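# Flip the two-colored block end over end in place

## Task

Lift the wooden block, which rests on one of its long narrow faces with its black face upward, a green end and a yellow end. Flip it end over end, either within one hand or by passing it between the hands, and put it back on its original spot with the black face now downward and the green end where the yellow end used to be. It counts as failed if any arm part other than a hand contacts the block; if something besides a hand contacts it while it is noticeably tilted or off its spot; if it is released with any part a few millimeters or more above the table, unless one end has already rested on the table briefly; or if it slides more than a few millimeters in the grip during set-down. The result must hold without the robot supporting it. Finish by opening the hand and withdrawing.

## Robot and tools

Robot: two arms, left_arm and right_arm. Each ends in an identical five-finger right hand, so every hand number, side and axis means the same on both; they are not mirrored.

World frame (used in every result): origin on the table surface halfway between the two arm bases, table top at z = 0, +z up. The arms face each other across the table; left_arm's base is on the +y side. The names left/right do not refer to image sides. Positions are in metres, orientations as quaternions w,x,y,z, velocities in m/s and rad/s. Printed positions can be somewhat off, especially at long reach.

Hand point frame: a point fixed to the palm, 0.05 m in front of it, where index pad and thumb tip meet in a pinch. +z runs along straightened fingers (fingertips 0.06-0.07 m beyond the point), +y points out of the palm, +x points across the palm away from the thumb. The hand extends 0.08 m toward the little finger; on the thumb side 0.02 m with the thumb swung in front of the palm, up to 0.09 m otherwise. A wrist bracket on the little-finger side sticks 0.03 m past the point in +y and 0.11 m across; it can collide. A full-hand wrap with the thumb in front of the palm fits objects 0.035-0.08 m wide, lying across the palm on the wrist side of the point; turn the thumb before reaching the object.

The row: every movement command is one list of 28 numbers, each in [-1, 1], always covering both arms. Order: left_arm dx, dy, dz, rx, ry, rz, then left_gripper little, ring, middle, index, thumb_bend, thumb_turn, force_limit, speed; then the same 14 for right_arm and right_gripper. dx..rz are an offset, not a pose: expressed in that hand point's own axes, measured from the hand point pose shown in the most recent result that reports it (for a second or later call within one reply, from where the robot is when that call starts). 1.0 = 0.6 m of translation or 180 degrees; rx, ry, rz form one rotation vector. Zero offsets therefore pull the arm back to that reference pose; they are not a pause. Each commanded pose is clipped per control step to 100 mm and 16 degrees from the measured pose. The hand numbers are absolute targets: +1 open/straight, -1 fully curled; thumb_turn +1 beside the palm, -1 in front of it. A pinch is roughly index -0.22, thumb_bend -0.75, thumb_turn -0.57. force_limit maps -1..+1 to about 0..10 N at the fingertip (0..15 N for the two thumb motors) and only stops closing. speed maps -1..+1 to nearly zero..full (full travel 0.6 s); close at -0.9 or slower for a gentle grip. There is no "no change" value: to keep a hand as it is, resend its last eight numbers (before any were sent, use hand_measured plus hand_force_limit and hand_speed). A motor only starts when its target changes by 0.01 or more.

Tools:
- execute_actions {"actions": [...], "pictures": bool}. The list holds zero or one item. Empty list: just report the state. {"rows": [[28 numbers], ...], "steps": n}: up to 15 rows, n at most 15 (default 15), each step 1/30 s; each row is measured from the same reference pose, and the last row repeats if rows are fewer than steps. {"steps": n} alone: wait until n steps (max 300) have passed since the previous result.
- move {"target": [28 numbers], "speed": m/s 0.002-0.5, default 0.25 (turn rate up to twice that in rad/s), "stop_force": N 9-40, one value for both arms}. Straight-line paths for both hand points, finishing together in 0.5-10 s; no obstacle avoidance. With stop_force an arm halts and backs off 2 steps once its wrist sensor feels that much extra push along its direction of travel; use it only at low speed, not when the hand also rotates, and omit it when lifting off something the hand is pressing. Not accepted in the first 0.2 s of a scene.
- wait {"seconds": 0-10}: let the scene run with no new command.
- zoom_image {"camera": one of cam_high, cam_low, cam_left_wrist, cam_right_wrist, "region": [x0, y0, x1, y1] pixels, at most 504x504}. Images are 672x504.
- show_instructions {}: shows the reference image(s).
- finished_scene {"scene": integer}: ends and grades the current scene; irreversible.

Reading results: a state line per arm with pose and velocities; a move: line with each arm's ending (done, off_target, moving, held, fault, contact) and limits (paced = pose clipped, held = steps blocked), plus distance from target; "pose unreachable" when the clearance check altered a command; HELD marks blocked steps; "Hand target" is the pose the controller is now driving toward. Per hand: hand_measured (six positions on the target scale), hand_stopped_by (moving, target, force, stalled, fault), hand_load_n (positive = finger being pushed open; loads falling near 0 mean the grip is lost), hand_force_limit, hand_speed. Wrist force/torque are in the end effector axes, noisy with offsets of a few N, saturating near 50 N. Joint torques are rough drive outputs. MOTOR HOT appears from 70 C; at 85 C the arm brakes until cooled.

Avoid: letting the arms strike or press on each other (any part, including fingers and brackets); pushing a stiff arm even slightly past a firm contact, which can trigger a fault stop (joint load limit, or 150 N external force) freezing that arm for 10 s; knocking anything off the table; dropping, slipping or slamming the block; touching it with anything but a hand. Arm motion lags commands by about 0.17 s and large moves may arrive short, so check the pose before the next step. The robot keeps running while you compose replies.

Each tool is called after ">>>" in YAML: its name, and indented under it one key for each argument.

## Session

>>> execute_actions:
  actions: []

Scene clock: 0.00 s of 6000.00 s.
left_arm: end_effector_position=(+0.2565, +0.3841, +0.4722) hand_measured=(+1.000, +1.000, +1.000, +1.000, +1.000, +1.000) hand_load_n=(+0.0, +0.0, +0.0, +0.0, +0.0, +0.0) hand_stopped_by=(target, target, target, target, target, target) hand_force_limit=0.00 hand_speed=-0.80 end_effector_quat_wxyz=(+0.002, +0.419, +0.908, +0.006) end_effector_velocity=(+0.000, -0.000, -0.000) end_effector_angular_velocity=(-0.001, -0.001, +0.000) | right_arm: end_effector_position=(+0.0851, -0.2876, +0.4879) hand_measured=(+1.000, +1.000, +1.000, +1.000, +1.000, +1.000) hand_load_n=(+0.0, +0.0, +0.0, +0.0, +0.0, +0.0) hand_stopped_by=(target, target, target, target, target, target) hand_force_limit=0.00 hand_speed=-0.80 end_effector_quat_wxyz=(+0.008, -0.344, +0.939, -0.002) end_effector_velocity=(+0.001, +0.000, -0.000) end_effector_angular_velocity=(-0.000, -0.001, -0.000)
Joint positions: left_arm=[ 0.555 -1.7    1.342  1.934  1.559 -1.87 ] | right_arm=[-1.21  -1.751  1.333  1.973  1.575 -1.9  ]
Joint velocities: left_arm=[ 0.    -0.     0.    -0.002 -0.     0.   ] | right_arm=[ 0.     0.001 -0.    -0.002  0.     0.   ]
Joint torques (N m, as the arm reports them, + toward a larger angle): no reading
Wrist force (N, on the end effector, along its own x y z axes, offset not removed): no reading
Wrist torque (N m, same axes, about the end effector's origin, offset not removed): no reading
Hand target (left_arm): +0.257, +0.384, +0.472; +0.002, +0.419, +0.908, +0.006
Hand target (right_arm): +0.085, -0.288, +0.488; +0.008, -0.344, +0.939, -0.002
camera_calibration (this result's frames):
cam_left_wrist: T_world_to_cam=[[0.815791, 0.578187, 0.0135999, -0.436165], [0.484335, -0.695845, 0.530301, -0.107913], [0.316077, -0.426028, -0.8477, 0.608122], [0, 0, 0, 1]] pos_world=[0.215872, 0.436171, 0.578663]
cam_right_wrist: T_world_to_cam=[[-0.567828, 0.821003, -0.0593758, 0.317076], [0.635508, 0.483092, 0.602289, -0.219683], [0.523165, 0.304262, -0.796067, 0.568913], [0, 0, 0, 1]] pos_world=[0.0220195, -0.327292, 0.604032]

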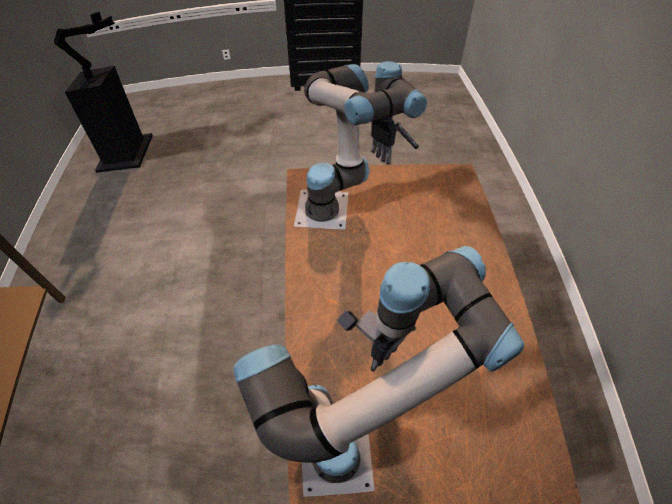

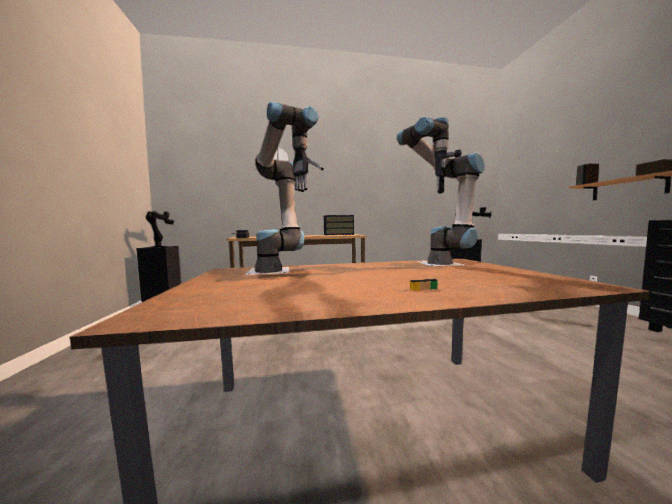

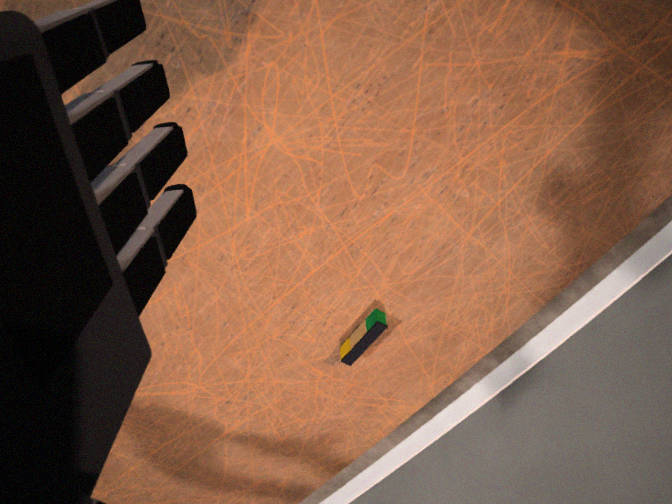

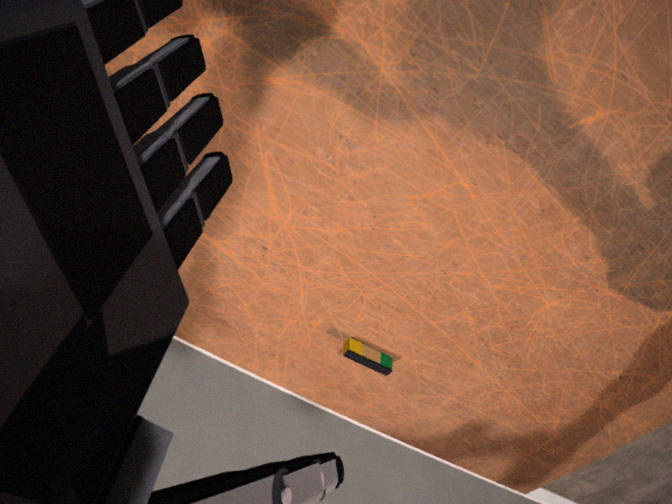

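>>> move:
  target: [-0.74,0.015,0.636,0.155,-0.412,-0.68,1,1,0.2,0.2,-0.3,-1,0,0.5,-0.66,-0.41,0.326,0.056,-0.493,0.059,1,1,0.2,0.2,-0.3,-1,0,0.5]
  speed: 0.35

>>> zoom_image:
  camera: "cam_low"
  region: [375,230,475,305]

Scene clock: 9.10 s of 6000.00 s.
left_arm: end_effector_position=(+0.5556, +0.0565, +0.0896) hand_measured=(+1.000, +1.000, +0.200, +0.200, -0.300, -1.000) hand_load_n=(+0.0, +0.0, +0.0, +0.0, +0.0, +0.0) hand_stopped_by=(target, target, target, target, target, target) hand_force_limit=0.00 hand_speed=0.50 end_effector_quat_wxyz=(-0.371, +0.601, -0.604, +0.370) end_effector_velocity=(+0.001, -0.000, -0.000) end_effector_angular_velocity=(+0.000, +0.003, +0.009) | right_arm: end_effector_position=(+0.5486, -0.2194, +0.2992) hand_measured=(+1.000, +1.000, +0.200, +0.200, -0.300, -1.000) hand_load_n=(+0.0, +0.0, +0.0, +0.0, +0.0, +0.0) hand_stopped_by=(target, target, target, target, target, target) hand_force_limit=0.00 hand_speed=0.50 end_effector_quat_wxyz=(+0.687, -0.166, +0.688, +0.164) end_effector_velocity=(+0.001, +0.000, -0.001) end_effector_angular_velocity=(+0.002, -0.004, -0.000)
Joint positions: left_arm=[ 0.592 -0.764  1.118  0.513  0.635 -3.897] | right_arm=[-1.519 -1.431  2.011 -0.579  1.165 -1.573]
Joint velocities: left_arm=[ 0.001  0.009 -0.016  0.019 -0.003 -0.014] | right_arm=[ 0.001  0.005 -0.    -0.009  0.001  0.002]
Joint torques (N m, as the arm reports them, + toward a larger angle): left_arm=[ 11.54 -44.21 -29.42   2.54  -3.34  -2.36] | right_arm=[  7.16 -18.46 -24.71  -3.31   3.18   1.61]
Wrist force (N, on the end effector, along its own x y z axes, offset not removed): left_arm=[-1.1 -0.3 1.3] | right_arm=[1.4 -2.2 2.4]
Wrist torque (N m, same axes, about the end effector's origin, offset not removed): left_arm=[-0.09 0.04 -0.05] | right_arm=[-0.55 -0.44 -0.14]
Hand target (left_arm): +0.556, +0.056, +0.090; -0.371, +0.602, -0.604, +0.369
Hand target (right_arm): +0.549, -0.219, +0.299; +0.688, -0.165, +0.688, +0.164
Off the commanded pose (left_arm): 0.001 m, 0 deg.
Off the commanded pose (right_arm): 0.001 m, 0 deg.
After step 90, 1.90 s passed at rest.
move: done
camera_calibration (this result's frames):
cam_left_wrist: T_world_to_cam=[[-0.450857, 0.0931851, -0.887719, 0.326373], [-0.439182, 0.842663, 0.311509, 0.167959], [0.777076, 0.530316, -0.338996, -0.306044], [0, 0, 0, 1]] pos_world=[0.458732, -0.00964558, 0.133659]
cam_right_wrist: T_world_to_cam=[[-0.4039, 0.909894, 0.094642, 0.396584], [-0.505934, -0.308373, 0.805566, -0.0418411], [0.762165, 0.277485, 0.584898, -0.394718], [0, 0, 0, 1]] pos_world=[0.439851, -0.264224, 0.227042]

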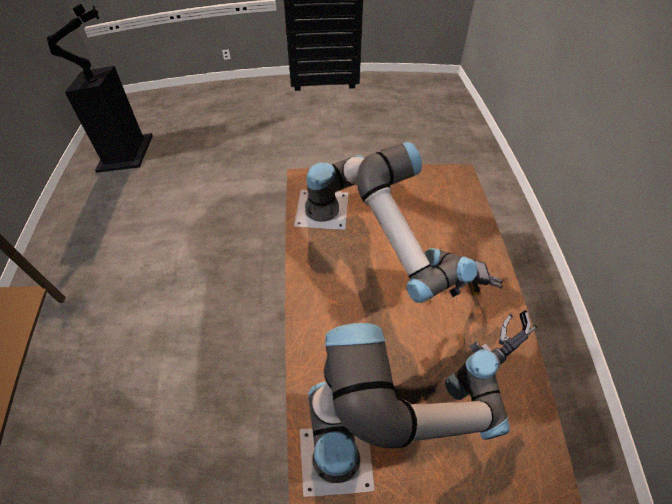

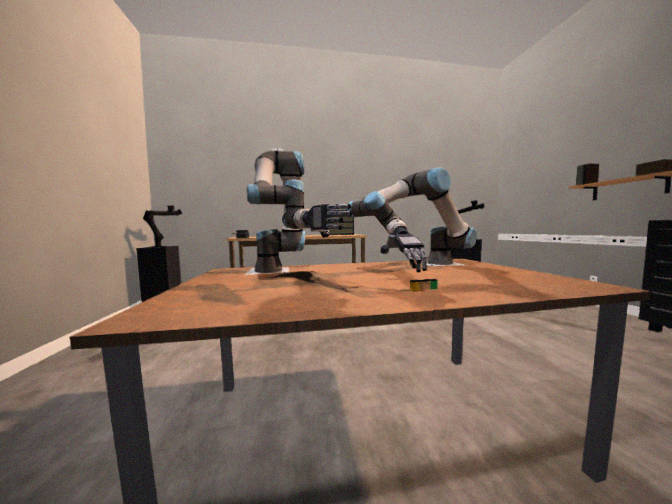

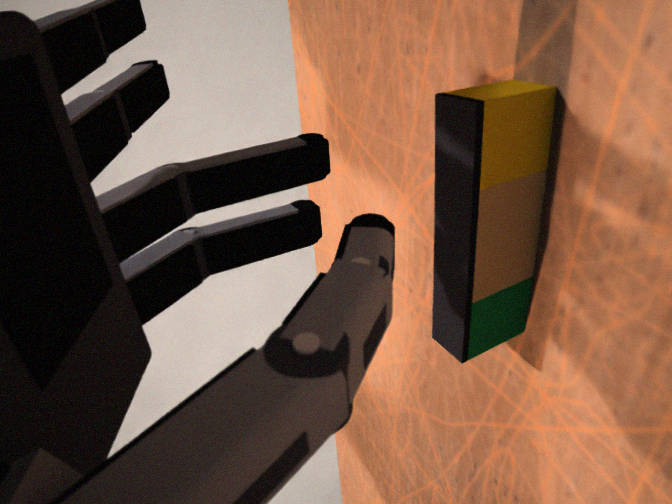

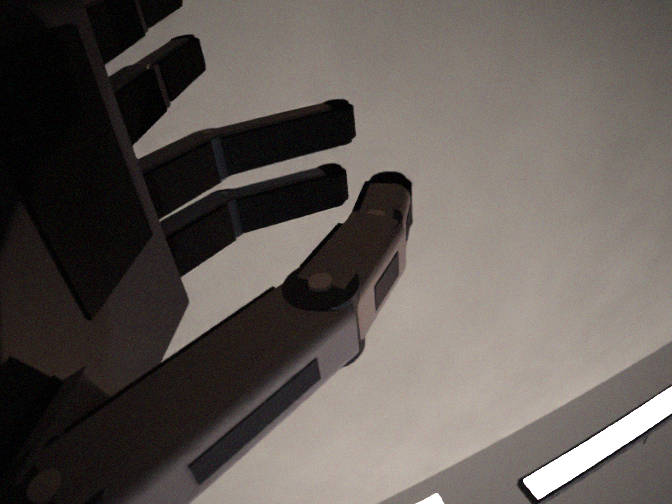

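Region (375, 230, 475, 305) of cam_low's 672x504 image, scaled by 5.040, with more detail than that image has; it fills the top 378 rows of this view, and the rest is white.

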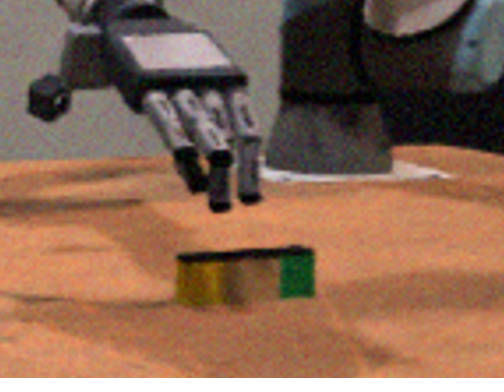

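>>> move:
  target: [-0.003,0.0795,0.046,0,-0.007,-0.004,1,1,0.2,0.2,-0.3,-1,0,0.5,0,0,0,-0.008,0,0,1,1,0.2,0.2,-0.3,-1,0,0.5]
  speed: 0.07

>>> zoom_image:
  camera: "cam_low"
  region: [375,230,475,305]

Scene clock: 13.27 s of 6000.00 s.
left_arm: end_effector_position=(+0.5587, +0.0585, +0.0347) hand_measured=(+1.000, +1.000, +0.200, +0.200, -0.300, -1.000) hand_load_n=(+0.0, +0.0, +0.0, +0.0, +0.0, +0.0) hand_stopped_by=(target, target, target, target, target, target) hand_force_limit=0.00 hand_speed=0.50 end_effector_quat_wxyz=(-0.375, +0.609, -0.596, +0.365) end_effector_velocity=(+0.000, -0.000, -0.001) end_effector_angular_velocity=(-0.002, -0.001, +0.001) | right_arm: end_effector_position=(+0.5486, -0.2194, +0.2992) hand_measured=(+1.000, +1.000, +0.200, +0.200, -0.300, -1.000) hand_load_n=(+0.0, +0.0, +0.0, +0.0, +0.0, +0.0) hand_stopped_by=(target, target, target, target, target, target) hand_force_limit=0.00 hand_speed=0.50 end_effector_quat_wxyz=(+0.685, -0.174, +0.686, +0.173) end_effector_velocity=(+0.000, -0.000, +0.001) end_effector_angular_velocity=(-0.000, -0.001, -0.000)
Joint positions: left_arm=[ 0.596 -0.692  1.139  0.442  0.622 -3.925] | right_arm=[-1.532 -1.426  2.005 -0.578  1.127 -1.573]
Joint velocities: left_arm=[ 0.     0.001 -0.    -0.003 -0.    -0.001] | right_arm=[-0.    -0.001 -0.    -0.    -0.    -0.   ]
Joint torques (N m, as the arm reports them, + toward a larger angle): left_arm=[ 11.78 -45.71  -8.05  -0.47  -3.37  -2.38] | right_arm=[ -7.56 -17.45 -25.07   0.23  -2.91  -1.52]
Wrist force (N, on the end effector, along its own x y z axes, offset not removed): left_arm=[-1.8 0.5 1.9] | right_arm=[-0.6 -2.2 0.2]
Wrist torque (N m, same axes, about the end effector's origin, offset not removed): left_arm=[-0.06 0.15 -0.07] | right_arm=[-0.39 -0.04 -0.23]
Hand target (left_arm): +0.559, +0.059, +0.035; -0.375, +0.609, -0.596, +0.365
Hand target (right_arm): +0.549, -0.219, +0.299; +0.685, -0.174, +0.686, +0.173
Off the commanded pose (left_arm): 0.000 m, 0 deg.
Off the commanded pose (right_arm): 0.000 m, 0 deg.
move: done
camera_calibration (this result's frames):
cam_left_wrist: T_world_to_cam=[[-0.453009, 0.0806301, -0.887852, 0.280779], [-0.460354, 0.831695, 0.310417, 0.19725], [0.763451, 0.549348, -0.339647, -0.321589], [0, 0, 0, 1]] pos_world=[0.463518, -0.0100272, 0.0788341]
cam_right_wrist: T_world_to_cam=[[-0.426581, 0.899485, 0.0946336, 0.406741], [-0.498022, -0.320942, 0.805587, -0.0489323], [0.754985, 0.296518, 0.584871, -0.386591], [0, 0, 0, 1]] pos_world=[0.441009, -0.266931, 0.227034]

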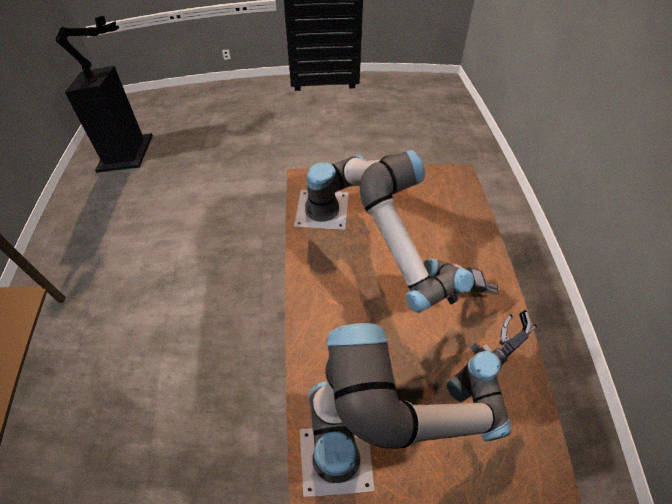

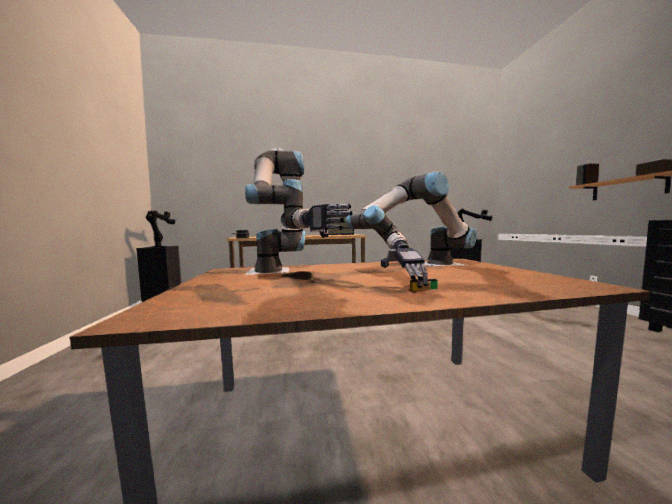

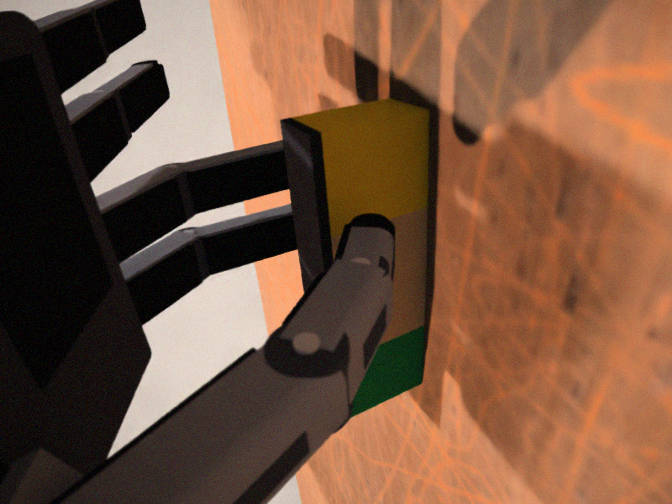

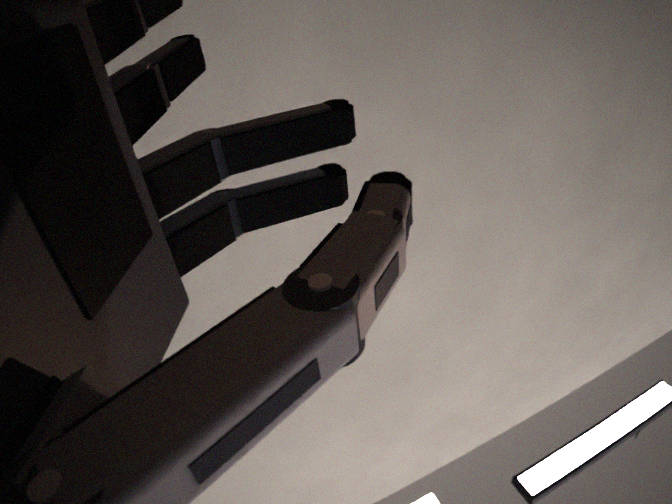

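Region (375, 230, 475, 305) of cam_low's 672x504 image, scaled by 5.040, with more detail than that image has; it fills the top 378 rows of this view, and the rest is white.

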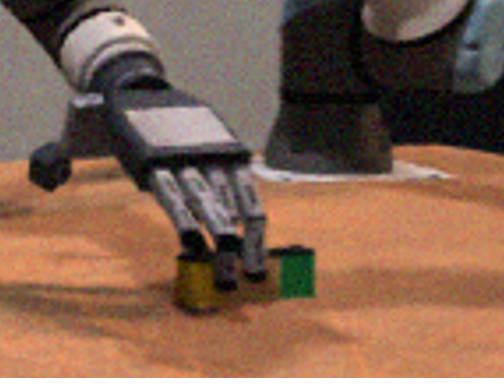

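>>> move:
  target: [0.005,0.0065,0.0165,0,0,0,1,1,0.1,0.1,-0.35,-1,0,-0.5,0,0,0,0,0,0,1,1,0.2,0.2,-0.3,-1,0,0.5]
  speed: 0.03

>>> move:
  target: [0,0,0,0,0,0,1,1,-0.4,-0.4,-0.4,-1,0.2,-0.85,0,0,0,0,0,0,1,1,0.2,0.2,-0.3,-1,0,0.5]

Scene clock: 16.60 s of 6000.00 s.
left_arm: end_effector_position=(+0.5658, +0.0557, +0.0268) hand_measured=(+1.000, +1.000, +0.100, +0.100, -0.350, -1.000) hand_load_n=(+0.0, +0.0, +0.0, +0.0, +0.0, +0.0) hand_stopped_by=(target, target, target, target, target, target) hand_force_limit=0.00 hand_speed=-0.50 end_effector_quat_wxyz=(-0.375, +0.609, -0.596, +0.365) end_effector_velocity=(+0.001, +0.000, -0.001) end_effector_angular_velocity=(+0.001, +0.000, +0.001) | right_arm: end_effector_position=(+0.5486, -0.2194, +0.2992) hand_measured=(+1.000, +1.000, +0.200, +0.200, -0.300, -1.000) hand_load_n=(+0.0, +0.0, +0.0, +0.0, +0.0, +0.0) hand_stopped_by=(target, target, target, target, target, target) hand_force_limit=0.00 hand_speed=0.50 end_effector_quat_wxyz=(+0.685, -0.174, +0.686, +0.173) end_effector_velocity=(+0.000, +0.000, +0.001) end_effector_angular_velocity=(+0.000, -0.002, +0.000)
Joint positions: left_arm=[ 0.604 -0.67   1.116  0.433  0.627 -3.914] | right_arm=[-1.532 -1.426  2.005 -0.578  1.127 -1.573]
Joint velocities: left_arm=[ 0.001  0.003 -0.003 -0.     0.001  0.001] | right_arm=[ 0.    -0.001 -0.001 -0.001 -0.     0.   ]
Joint torques (N m, as the arm reports them, + toward a larger angle): left_arm=[ 11.95 -46.82 -29.27  -0.52   1.17   2.24] | right_arm=[ -2.06 -20.41 -22.71  -0.1    2.67  -1.41]
Wrist force (N, on the end effector, along its own x y z axes, offset not removed): left_arm=[-0.1 -1.3 0.2] | right_arm=[0.6 -1.1 -0.8]
Wrist torque (N m, same axes, about the end effector's origin, offset not removed): left_arm=[-0.14 -0.16 -0.04] | right_arm=[-0.13 -0.21 -0.17]
Hand target (left_arm): +0.566, +0.056, +0.027; -0.375, +0.609, -0.596, +0.365
Hand target (right_arm): +0.549, -0.219, +0.299; +0.685, -0.174, +0.686, +0.173
Off the commanded pose (left_arm): 0.000 m, 0 deg.
Off the commanded pose (right_arm): 0.000 m, 0 deg.
move: done
camera_calibration (this result's frames):
cam_left_wrist: T_world_to_cam=[[-0.452972, 0.0806293, -0.887871, 0.2772], [-0.460354, 0.831704, 0.310391, 0.205262], [0.763473, 0.549333, -0.33962, -0.328153], [0, 0, 0, 1]] pos_world=[0.470593, -0.0128023, 0.0709591]
cam_right_wrist: T_world_to_cam=[[-0.426635, 0.899459, 0.0946329, 0.406766], [-0.498002, -0.320971, 0.805588, -0.0489501], [0.754968, 0.296565, 0.58487, -0.386571], [0, 0, 0, 1]] pos_world=[0.441012, -0.266938, 0.227034]

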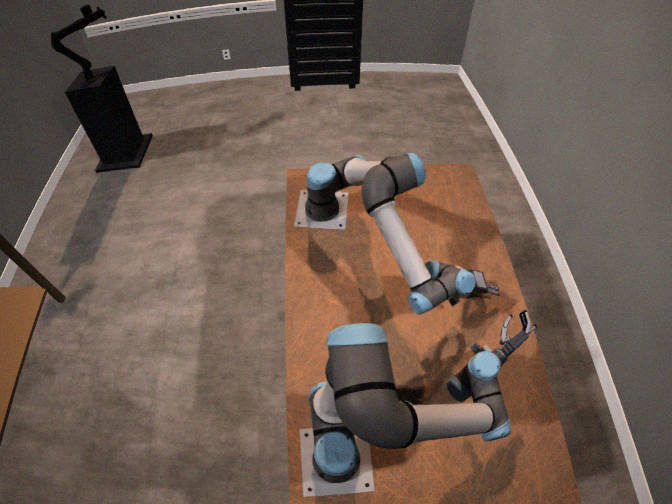

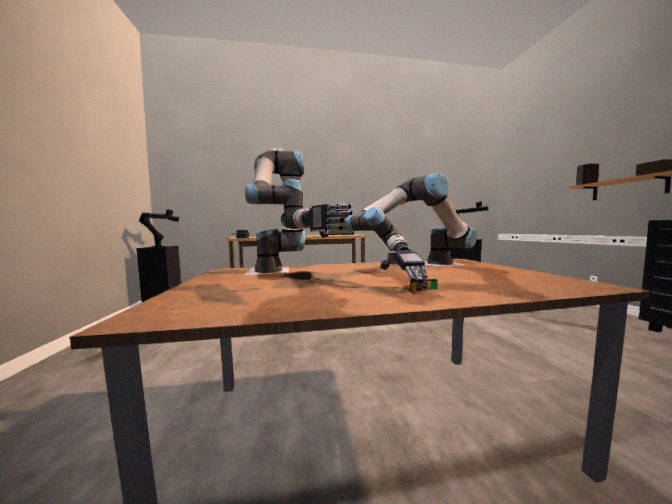

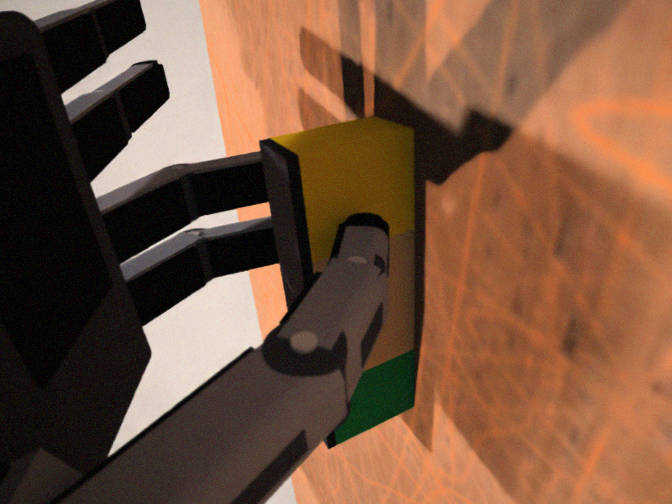

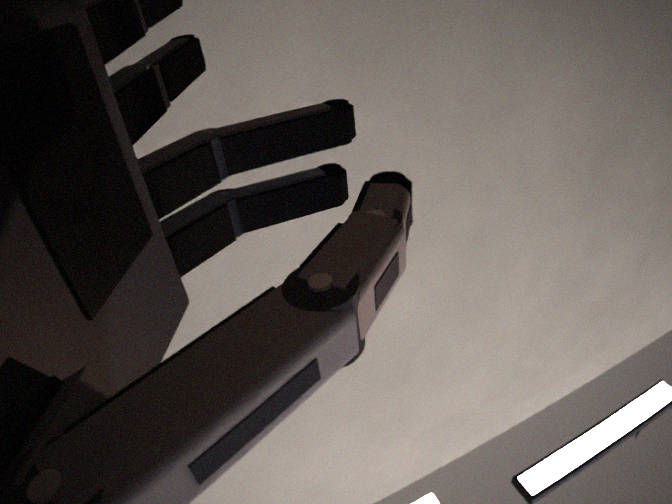

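Scene clock: 17.37 s of 6000.00 s.
left_arm: end_effector_position=(+0.5658, +0.0557, +0.0269) hand_measured=(+1.000, +1.000, +0.004, -0.022, -0.396, -1.000) hand_load_n=(+0.0, +0.0, +6.0, +6.5, +4.0, +0.0) hand_stopped_by=(target, target, force, force, target, target) hand_force_limit=0.20 hand_speed=-0.85 end_effector_quat_wxyz=(-0.375, +0.609, -0.596, +0.365) end_effector_velocity=(+0.000, -0.001, +0.001) end_effector_angular_velocity=(-0.003, -0.001, -0.000) | right_arm: end_effector_position=(+0.5486, -0.2194, +0.2992) hand_measured=(+1.000, +1.000, +0.200, +0.200, -0.300, -1.000) hand_load_n=(+0.0, +0.0, +0.0, +0.0, +0.0, +0.0) hand_stopped_by=(target, target, target, target, target, target) hand_force_limit=0.00 hand_speed=0.50 end_effector_quat_wxyz=(+0.685, -0.174, +0.686, +0.173) end_effector_velocity=(+0.000, -0.000, +0.000) end_effector_angular_velocity=(+0.000, -0.000, -0.000)
Joint positions: left_arm=[ 0.604 -0.67   1.116  0.433  0.627 -3.914] | right_arm=[-1.532 -1.426  2.005 -0.578  1.127 -1.573]
Joint velocities: left_arm=[-0.    -0.001 -0.001 -0.001  0.     0.   ] | right_arm=[ 0.     0.    -0.001  0.     0.     0.   ]
Joint torques (N m, as the arm reports them, + toward a larger angle): left_arm=[  3.11 -64.66 -12.71   1.06   0.13  -1.74] | right_arm=[ -2.66 -20.38 -21.95  -0.23   1.29  -1.39]
Wrist force (N, on the end effector, along its own x y z axes, offset not removed): left_arm=[-2.2 -1.8 -1.2] | right_arm=[-1.4 -0.7 -0.7]
Wrist torque (N m, same axes, about the end effector's origin, offset not removed): left_arm=[-0.02 0.23 -0.12] | right_arm=[-0.08 0.18 -0.16]
Hand target (left_arm): +0.566, +0.056, +0.027; -0.375, +0.609, -0.596, +0.365
Hand target (right_arm): +0.549, -0.219, +0.299; +0.685, -0.174, +0.686, +0.173
Off the commanded pose (left_arm): 0.000 m, 0 deg.
Off the commanded pose (right_arm): 0.000 m, 0 deg.
move: done
camera_calibration (this result's frames):
cam_left_wrist: T_world_to_cam=[[-0.452938, 0.0805596, -0.887895, 0.277228], [-0.460366, 0.831728, 0.310308, 0.205298], [0.763485, 0.549307, -0.339634, -0.328163], [0, 0, 0, 1]] pos_world=[0.470627, -0.0128232, 0.0709886]
cam_right_wrist: T_world_to_cam=[[-0.426616, 0.899469, 0.0946328, 0.406763], [-0.498009, -0.32096, 0.805588, -0.0489435], [0.754974, 0.296549, 0.58487, -0.386579], [0, 0, 0, 1]] pos_world=[0.441015, -0.26694, 0.227034]

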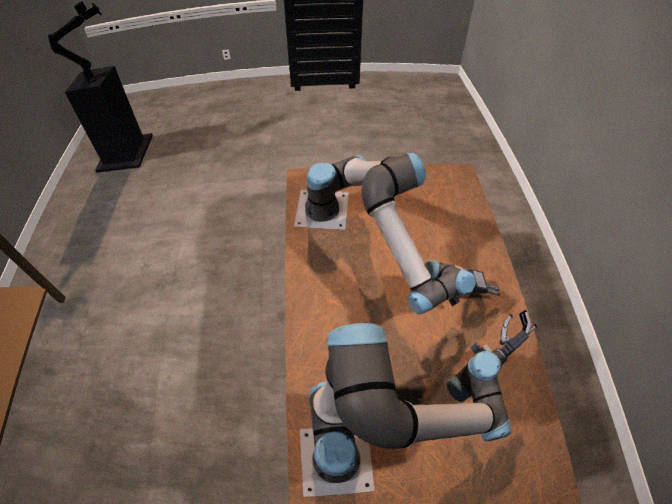

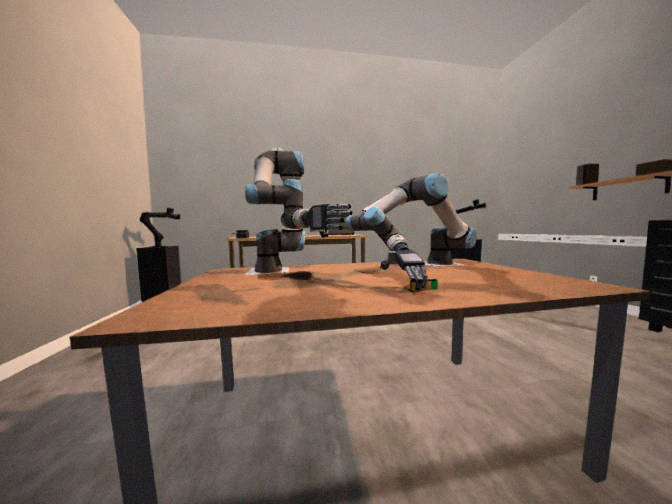

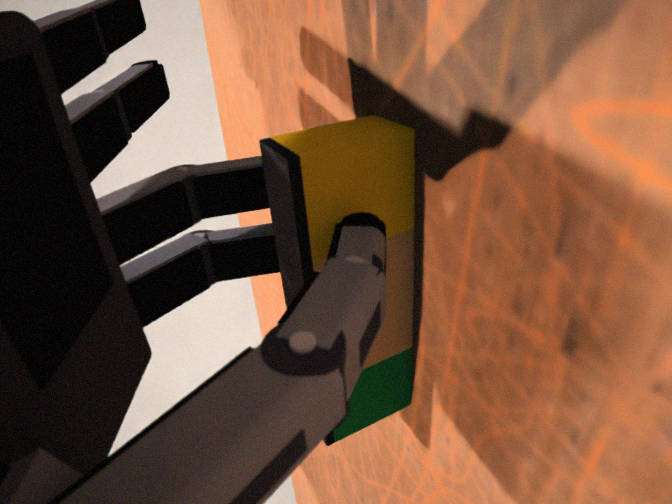

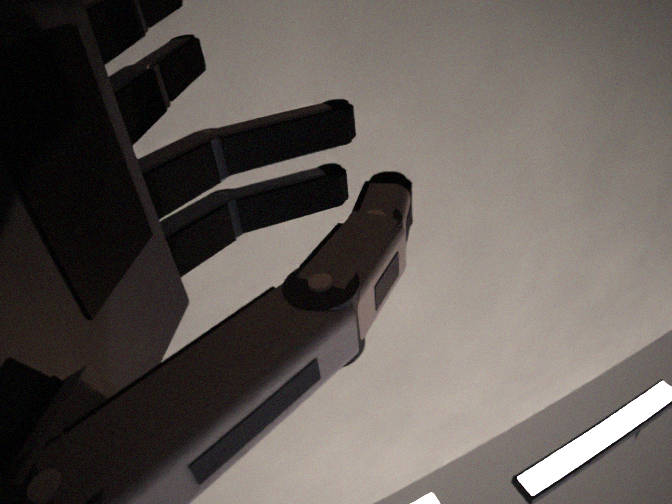

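>>> execute_actions:
  actions: []
  pictures: false

>>> move:
  target: [0,-0.1485,-0.0757,0,0,0,1,1,-0.4,-0.4,-0.4,-1,0.2,-0.85,0,0,0,0,0,0,1,1,0.2,0.2,-0.3,-1,0,0.5]
  speed: 0.1

>>> move:
  target: [0.03,-0.294,-0.15,0,0.227,-0.4455,1,1,-0.4,-0.4,-0.4,-1,0.2,-0.85,0,0,0,0,0,0,1,1,0.2,0.2,-0.3,-1,0,0.5]

Scene clock: 26.13 s of 6000.00 s.
left_arm: end_effector_position=(+0.5658, +0.0557, +0.0268) hand_measured=(+1.000, +1.000, +0.004, -0.022, -0.396, -1.000) hand_load_n=(+0.0, +0.0, +6.0, +6.5, +4.0, +0.0) hand_stopped_by=(target, target, force, force, target, target) hand_force_limit=0.20 hand_speed=-0.85 end_effector_quat_wxyz=(-0.375, +0.609, -0.596, +0.365) end_effector_velocity=(-0.001, -0.001, -0.000) end_effector_angular_velocity=(-0.000, -0.000, -0.001) | right_arm: end_effector_position=(+0.5486, -0.2194, +0.2992) hand_measured=(+1.000, +1.000, +0.200, +0.200, -0.300, -1.000) hand_load_n=(+0.0, +0.0, +0.0, +0.0, +0.0, +0.0) hand_stopped_by=(target, target, target, target, target, target) hand_force_limit=0.00 hand_speed=0.50 end_effector_quat_wxyz=(+0.685, -0.174, +0.686, +0.173) end_effector_velocity=(+0.000, +0.000, +0.001) end_effector_angular_velocity=(-0.000, -0.002, +0.001)
Joint positions: left_arm=[ 0.604 -0.67   1.116  0.433  0.627 -3.914] | right_arm=[-1.532 -1.426  2.005 -0.578  1.127 -1.573]
Joint velocities: left_arm=[-0.001  0.     0.    -0.001 -0.     0.   ] | right_arm=[ 0.    -0.    -0.    -0.002 -0.001 -0.   ]
Joint torques (N m, as the arm reports them, + toward a larger angle): left_arm=[-11.22 -60.69  -6.93   2.35  -3.02  -2.29] | right_arm=[ -2.53 -19.95 -22.17  -0.19  -2.71  -1.42]
Wrist force (N, on the end effector, along its own x y z axes, offset not removed): left_arm=[-2.0 -5.1 0.0] | right_arm=[0.7 -1.1 1.2]
Wrist torque (N m, same axes, about the end effector's origin, offset not removed): left_arm=[-0.49 0.16 -0.41] | right_arm=[-0.26 -0.23 -0.08]
Hand target (left_arm): +0.566, +0.056, +0.027; -0.375, +0.609, -0.596, +0.365
Hand target (right_arm): +0.549, -0.219, +0.299; +0.685, -0.174, +0.686, +0.173
Off the commanded pose (left_arm): 0.000 m, 0 deg.
Off the commanded pose (right_arm): 0.000 m, 0 deg.
Steps of this call (steps 1 to 90: nothing new was sent; then 5.77 s passed at rest). Readings (end_effector_position | what the end effector reports):
1: left_arm (+0.5658, +0.0557, +0.0269) | right_arm (+0.5486, -0.2194, +0.2992) | left_arm hand_measured=(+1.000, +1.000, +0.004, -0.022, -0.396, -1.000) hand_load_n=(+0.0, +0.0, +6.0, +6.5, +4.0, +0.0) hand_stopped_by=(target, target, force, force, target, target) hand_force_limit=0.20 hand_speed=-0.85 | right_arm hand_measured=(+1.000, +1.000, +0.200, +0.200, -0.300, -1.000) hand_load_n=(+0.0, +0.0, +0.0, +0.0, +0.0, +0.0) hand_stopped_by=(target, target, target, target, target, target) hand_force_limit=0.00 hand_speed=0.50
2: left_arm (+0.5658, +0.0557, +0.0269) | right_arm (+0.5486, -0.2194, +0.2992) | left_arm hand_measured=(+1.000, +1.000, +0.004, -0.022, -0.396, -1.000) hand_load_n=(+0.0, +0.0, +6.0, +6.5, +4.0, +0.0) hand_stopped_by=(target, target, force, force, target, target) hand_force_limit=0.20 hand_speed=-0.85 | right_arm hand_measured=(+1.000, +1.000, +0.200, +0.200, -0.300, -1.000) hand_load_n=(+0.0, +0.0, +0.0, +0.0, +0.0, +0.0) hand_stopped_by=(target, target, target, target, target, target) hand_force_limit=0.00 hand_speed=0.50
4: left_arm (+0.5658, +0.0557, +0.0269) | right_arm (+0.5486, -0.2194, +0.2992) | left_arm hand_measured=(+1.000, +1.000, +0.004, -0.022, -0.396, -1.000) hand_load_n=(+0.0, +0.0, +6.0, +6.5, +4.0, +0.0) hand_stopped_by=(target, target, force, force, target, target) hand_force_limit=0.20 hand_speed=-0.85 | right_arm hand_measured=(+1.000, +1.000, +0.200, +0.200, -0.300, -1.000) hand_load_n=(+0.0, +0.0, +0.0, +0.0, +0.0, +0.0) hand_stopped_by=(target, target, target, target, target, target) hand_force_limit=0.00 hand_speed=0.50
8: left_arm (+0.5658, +0.0557, +0.0269) | right_arm (+0.5486, -0.2194, +0.2992) | left_arm hand_measured=(+1.000, +1.000, +0.004, -0.022, -0.396, -1.000) hand_load_n=(+0.0, +0.0, +6.0, +6.5, +4.0, +0.0) hand_stopped_by=(target, target, force, force, target, target) hand_force_limit=0.20 hand_speed=-0.85 | right_arm hand_measured=(+1.000, +1.000, +0.200, +0.200, -0.300, -1.000) hand_load_n=(+0.0, +0.0, +0.0, +0.0, +0.0, +0.0) hand_stopped_by=(target, target, target, target, target, target) hand_force_limit=0.00 hand_speed=0.50
90: the state above

Scene clock: 27.57 s of 6000.00 s.
left_arm: end_effector_position=(+0.5655, +0.0555, +0.1267) hand_measured=(+1.000, +1.000, +0.004, -0.022, -0.394, -1.000) hand_load_n=(+0.0, +0.0, +6.0, +6.0, +5.5, +0.0) hand_stopped_by=(target, target, force, force, target, target) hand_force_limit=0.20 hand_speed=-0.85 end_effector_quat_wxyz=(-0.375, +0.609, -0.596, +0.365) end_effector_velocity=(+0.000, -0.000, +0.002) end_effector_angular_velocity=(-0.002, -0.001, +0.000) | right_arm: end_effector_position=(+0.5486, -0.2194, +0.2992) hand_measured=(+1.000, +1.000, +0.200, +0.200, -0.300, -1.000) hand_load_n=(+0.0, +0.0, +0.0, +0.0, +0.0, +0.0) hand_stopped_by=(target, target, target, target, target, target) hand_force_limit=0.00 hand_speed=0.50 end_effector_quat_wxyz=(+0.685, -0.174, +0.686, +0.173) end_effector_velocity=(+0.000, +0.000, -0.001) end_effector_angular_velocity=(-0.000, +0.002, +0.000)
Joint positions: left_arm=[ 0.604 -0.762  1.017  0.625  0.627 -3.915] | right_arm=[-1.532 -1.426  2.005 -0.578  1.127 -1.573]
Joint velocities: left_arm=[ 0.    -0.002 -0.003  0.003  0.    -0.001] | right_arm=[ 0.     0.001 -0.     0.001 -0.    -0.   ]
Joint torques (N m, as the arm reports them, + toward a larger angle): left_arm=[-11.41 -64.99 -29.76   2.48  -3.32  -2.51] | right_arm=[ -2.44 -20.23 -22.42  -0.22  -2.74  -1.37]
Wrist force (N, on the end effector, along its own x y z axes, offset not removed): left_arm=[0.6 0.0 0.4] | right_arm=[-0.3 -1.0 1.2]
Wrist torque (N m, same axes, about the end effector's origin, offset not removed): left_arm=[-0.05 -0.27 0.13] | right_arm=[-0.30 -0.13 -0.10]
Hand target (left_arm): +0.565, +0.056, +0.127; -0.375, +0.609, -0.596, +0.365
Hand target (right_arm): +0.549, -0.219, +0.299; +0.685, -0.174, +0.686, +0.173
Off the commanded pose (left_arm): 0.000 m, 0 deg.
Off the commanded pose (right_arm): 0.000 m, 0 deg.
move: done
camera_calibration (this result's frames):
cam_left_wrist: T_world_to_cam=[[-0.452946, 0.0806385, -0.887884, 0.365775], [-0.460332, 0.831723, 0.310372, 0.174252], [0.763501, 0.549303, -0.339605, -0.293882], [0, 0, 0, 1]] pos_world=[0.470269, -0.0129939, 0.170878]
cam_right_wrist: T_world_to_cam=[[-0.426635, 0.89946, 0.0946329, 0.406766], [-0.498002, -0.320971, 0.805588, -0.0489501], [0.754968, 0.296565, 0.58487, -0.386571], [0, 0, 0, 1]] pos_world=[0.441012, -0.266938, 0.227034]

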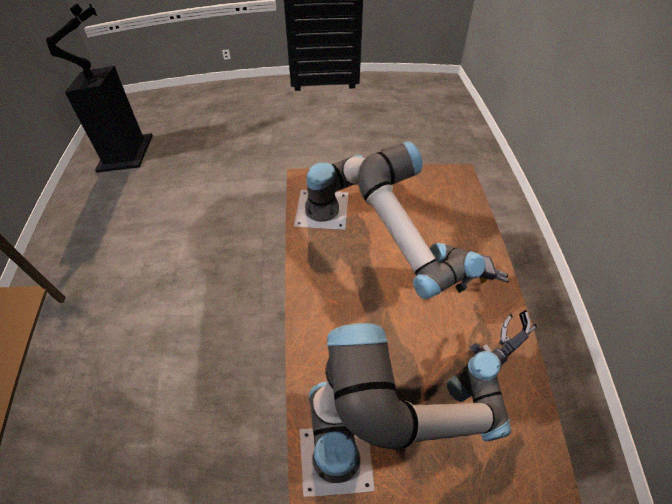

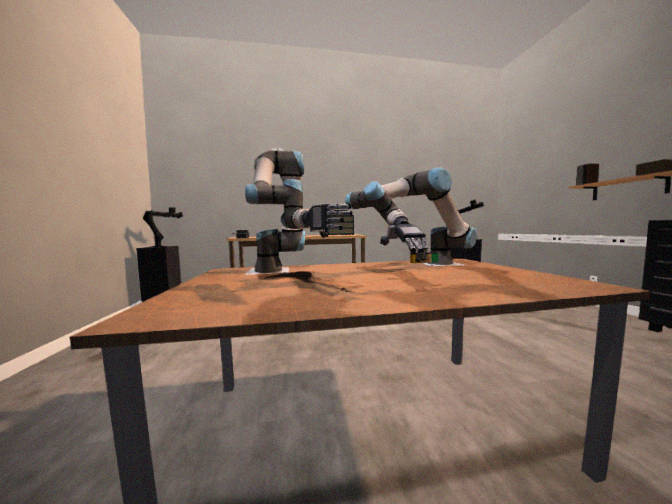

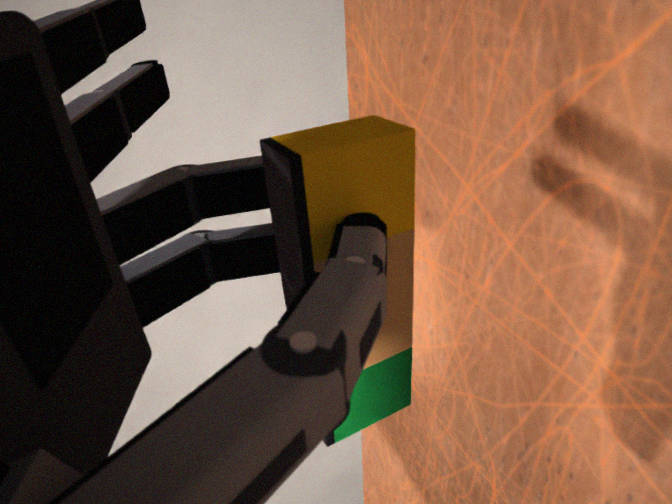

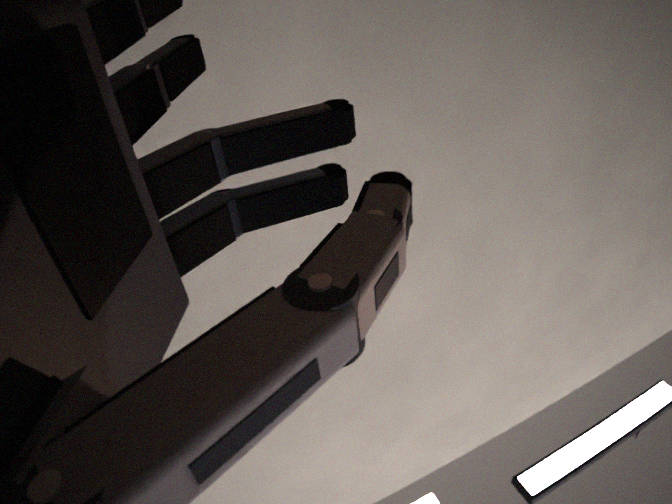

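Scene clock: 31.17 s of 6000.00 s.
left_arm: end_effector_position=(+0.5651, +0.0370, +0.3252) hand_measured=(+1.000, +1.000, +0.004, -0.022, -0.394, -1.000) hand_load_n=(+0.0, +0.0, +6.0, +6.0, +5.5, +0.0) hand_stopped_by=(target, target, force, force, target, target) hand_force_limit=0.20 hand_speed=-0.85 end_effector_quat_wxyz=(+0.156, +0.688, -0.159, +0.690) end_effector_velocity=(+0.001, +0.000, -0.000) end_effector_angular_velocity=(-0.008, -0.000, +0.001) | right_arm: end_effector_position=(+0.5486, -0.2194, +0.2992) hand_measured=(+1.000, +1.000, +0.200, +0.200, -0.300, -1.000) hand_load_n=(+0.0, +0.0, +0.0, +0.0, +0.0, +0.0) hand_stopped_by=(target, target, target, target, target, target) hand_force_limit=0.00 hand_speed=0.50 end_effector_quat_wxyz=(+0.685, -0.174, +0.686, +0.173) end_effector_velocity=(+0.000, -0.000, +0.001) end_effector_angular_velocity=(+0.000, -0.004, -0.001)
Joint positions: left_arm=[ 0.766 -1.331  1.642 -0.313  1.068 -4.707] | right_arm=[-1.532 -1.426  2.005 -0.578  1.127 -1.573]
Joint velocities: left_arm=[ 0.001  0.     0.003 -0.008 -0.    -0.005] | right_arm=[ 0.    -0.001 -0.    -0.003  0.001  0.   ]
Joint torques (N m, as the arm reports them, + toward a larger angle): left_arm=[ 10.8  -44.62 -11.36  -3.33  -0.66  -2.51] | right_arm=[ -2.54 -20.01 -21.46  -0.24  -2.62  -1.37]
Wrist force (N, on the end effector, along its own x y z axes, offset not removed): left_arm=[0.9 0.3 1.6] | right_arm=[0.7 -3.2 0.3]
Wrist torque (N m, same axes, about the end effector's origin, offset not removed): left_arm=[-0.15 -0.41 0.09] | right_arm=[-0.61 -0.27 -0.15]
Hand target (left_arm): +0.565, +0.037, +0.325; +0.156, +0.688, -0.158, +0.691
Hand target (right_arm): +0.549, -0.219, +0.299; +0.685, -0.174, +0.686, +0.173
Off the commanded pose (left_arm): 0.001 m, 0 deg.
Off the commanded pose (right_arm): 0.000 m, 0 deg.
move: done
camera_calibration (this result's frames):
cam_left_wrist: T_world_to_cam=[[-0.432483, -0.896727, -0.0940166, 0.309736], [-0.444157, 0.302627, -0.843292, 0.513508], [0.784655, -0.322951, -0.529168, -0.13408], [0, 0, 0, 1]] pos_world=[0.46724, 0.0790465, 0.391207]
cam_right_wrist: T_world_to_cam=[[-0.426635, 0.899459, 0.0946331, 0.406766], [-0.498002, -0.320971, 0.805588, -0.0489502], [0.754968, 0.296564, 0.58487, -0.386571], [0, 0, 0, 1]] pos_world=[0.441012, -0.266938, 0.227034]

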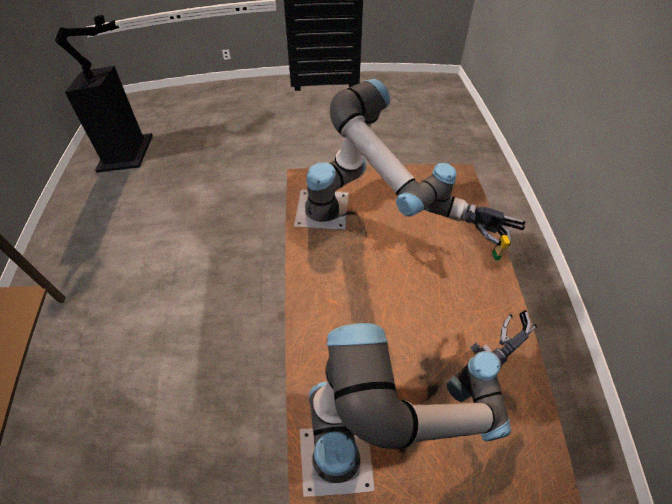

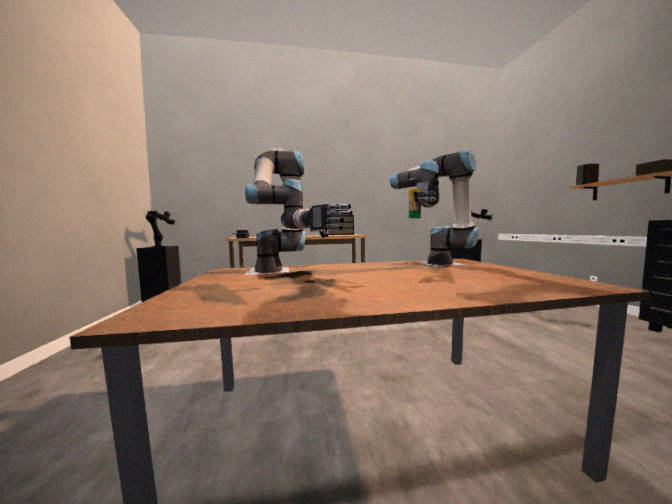

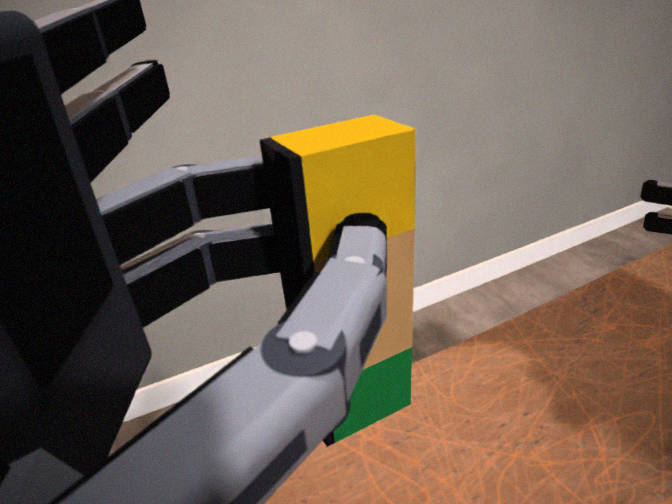

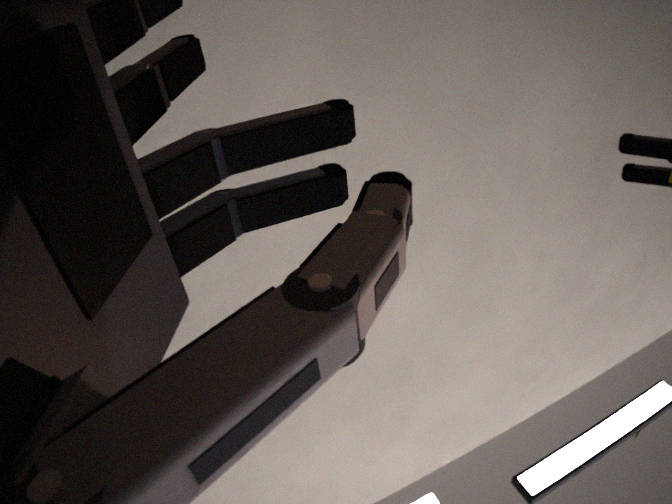

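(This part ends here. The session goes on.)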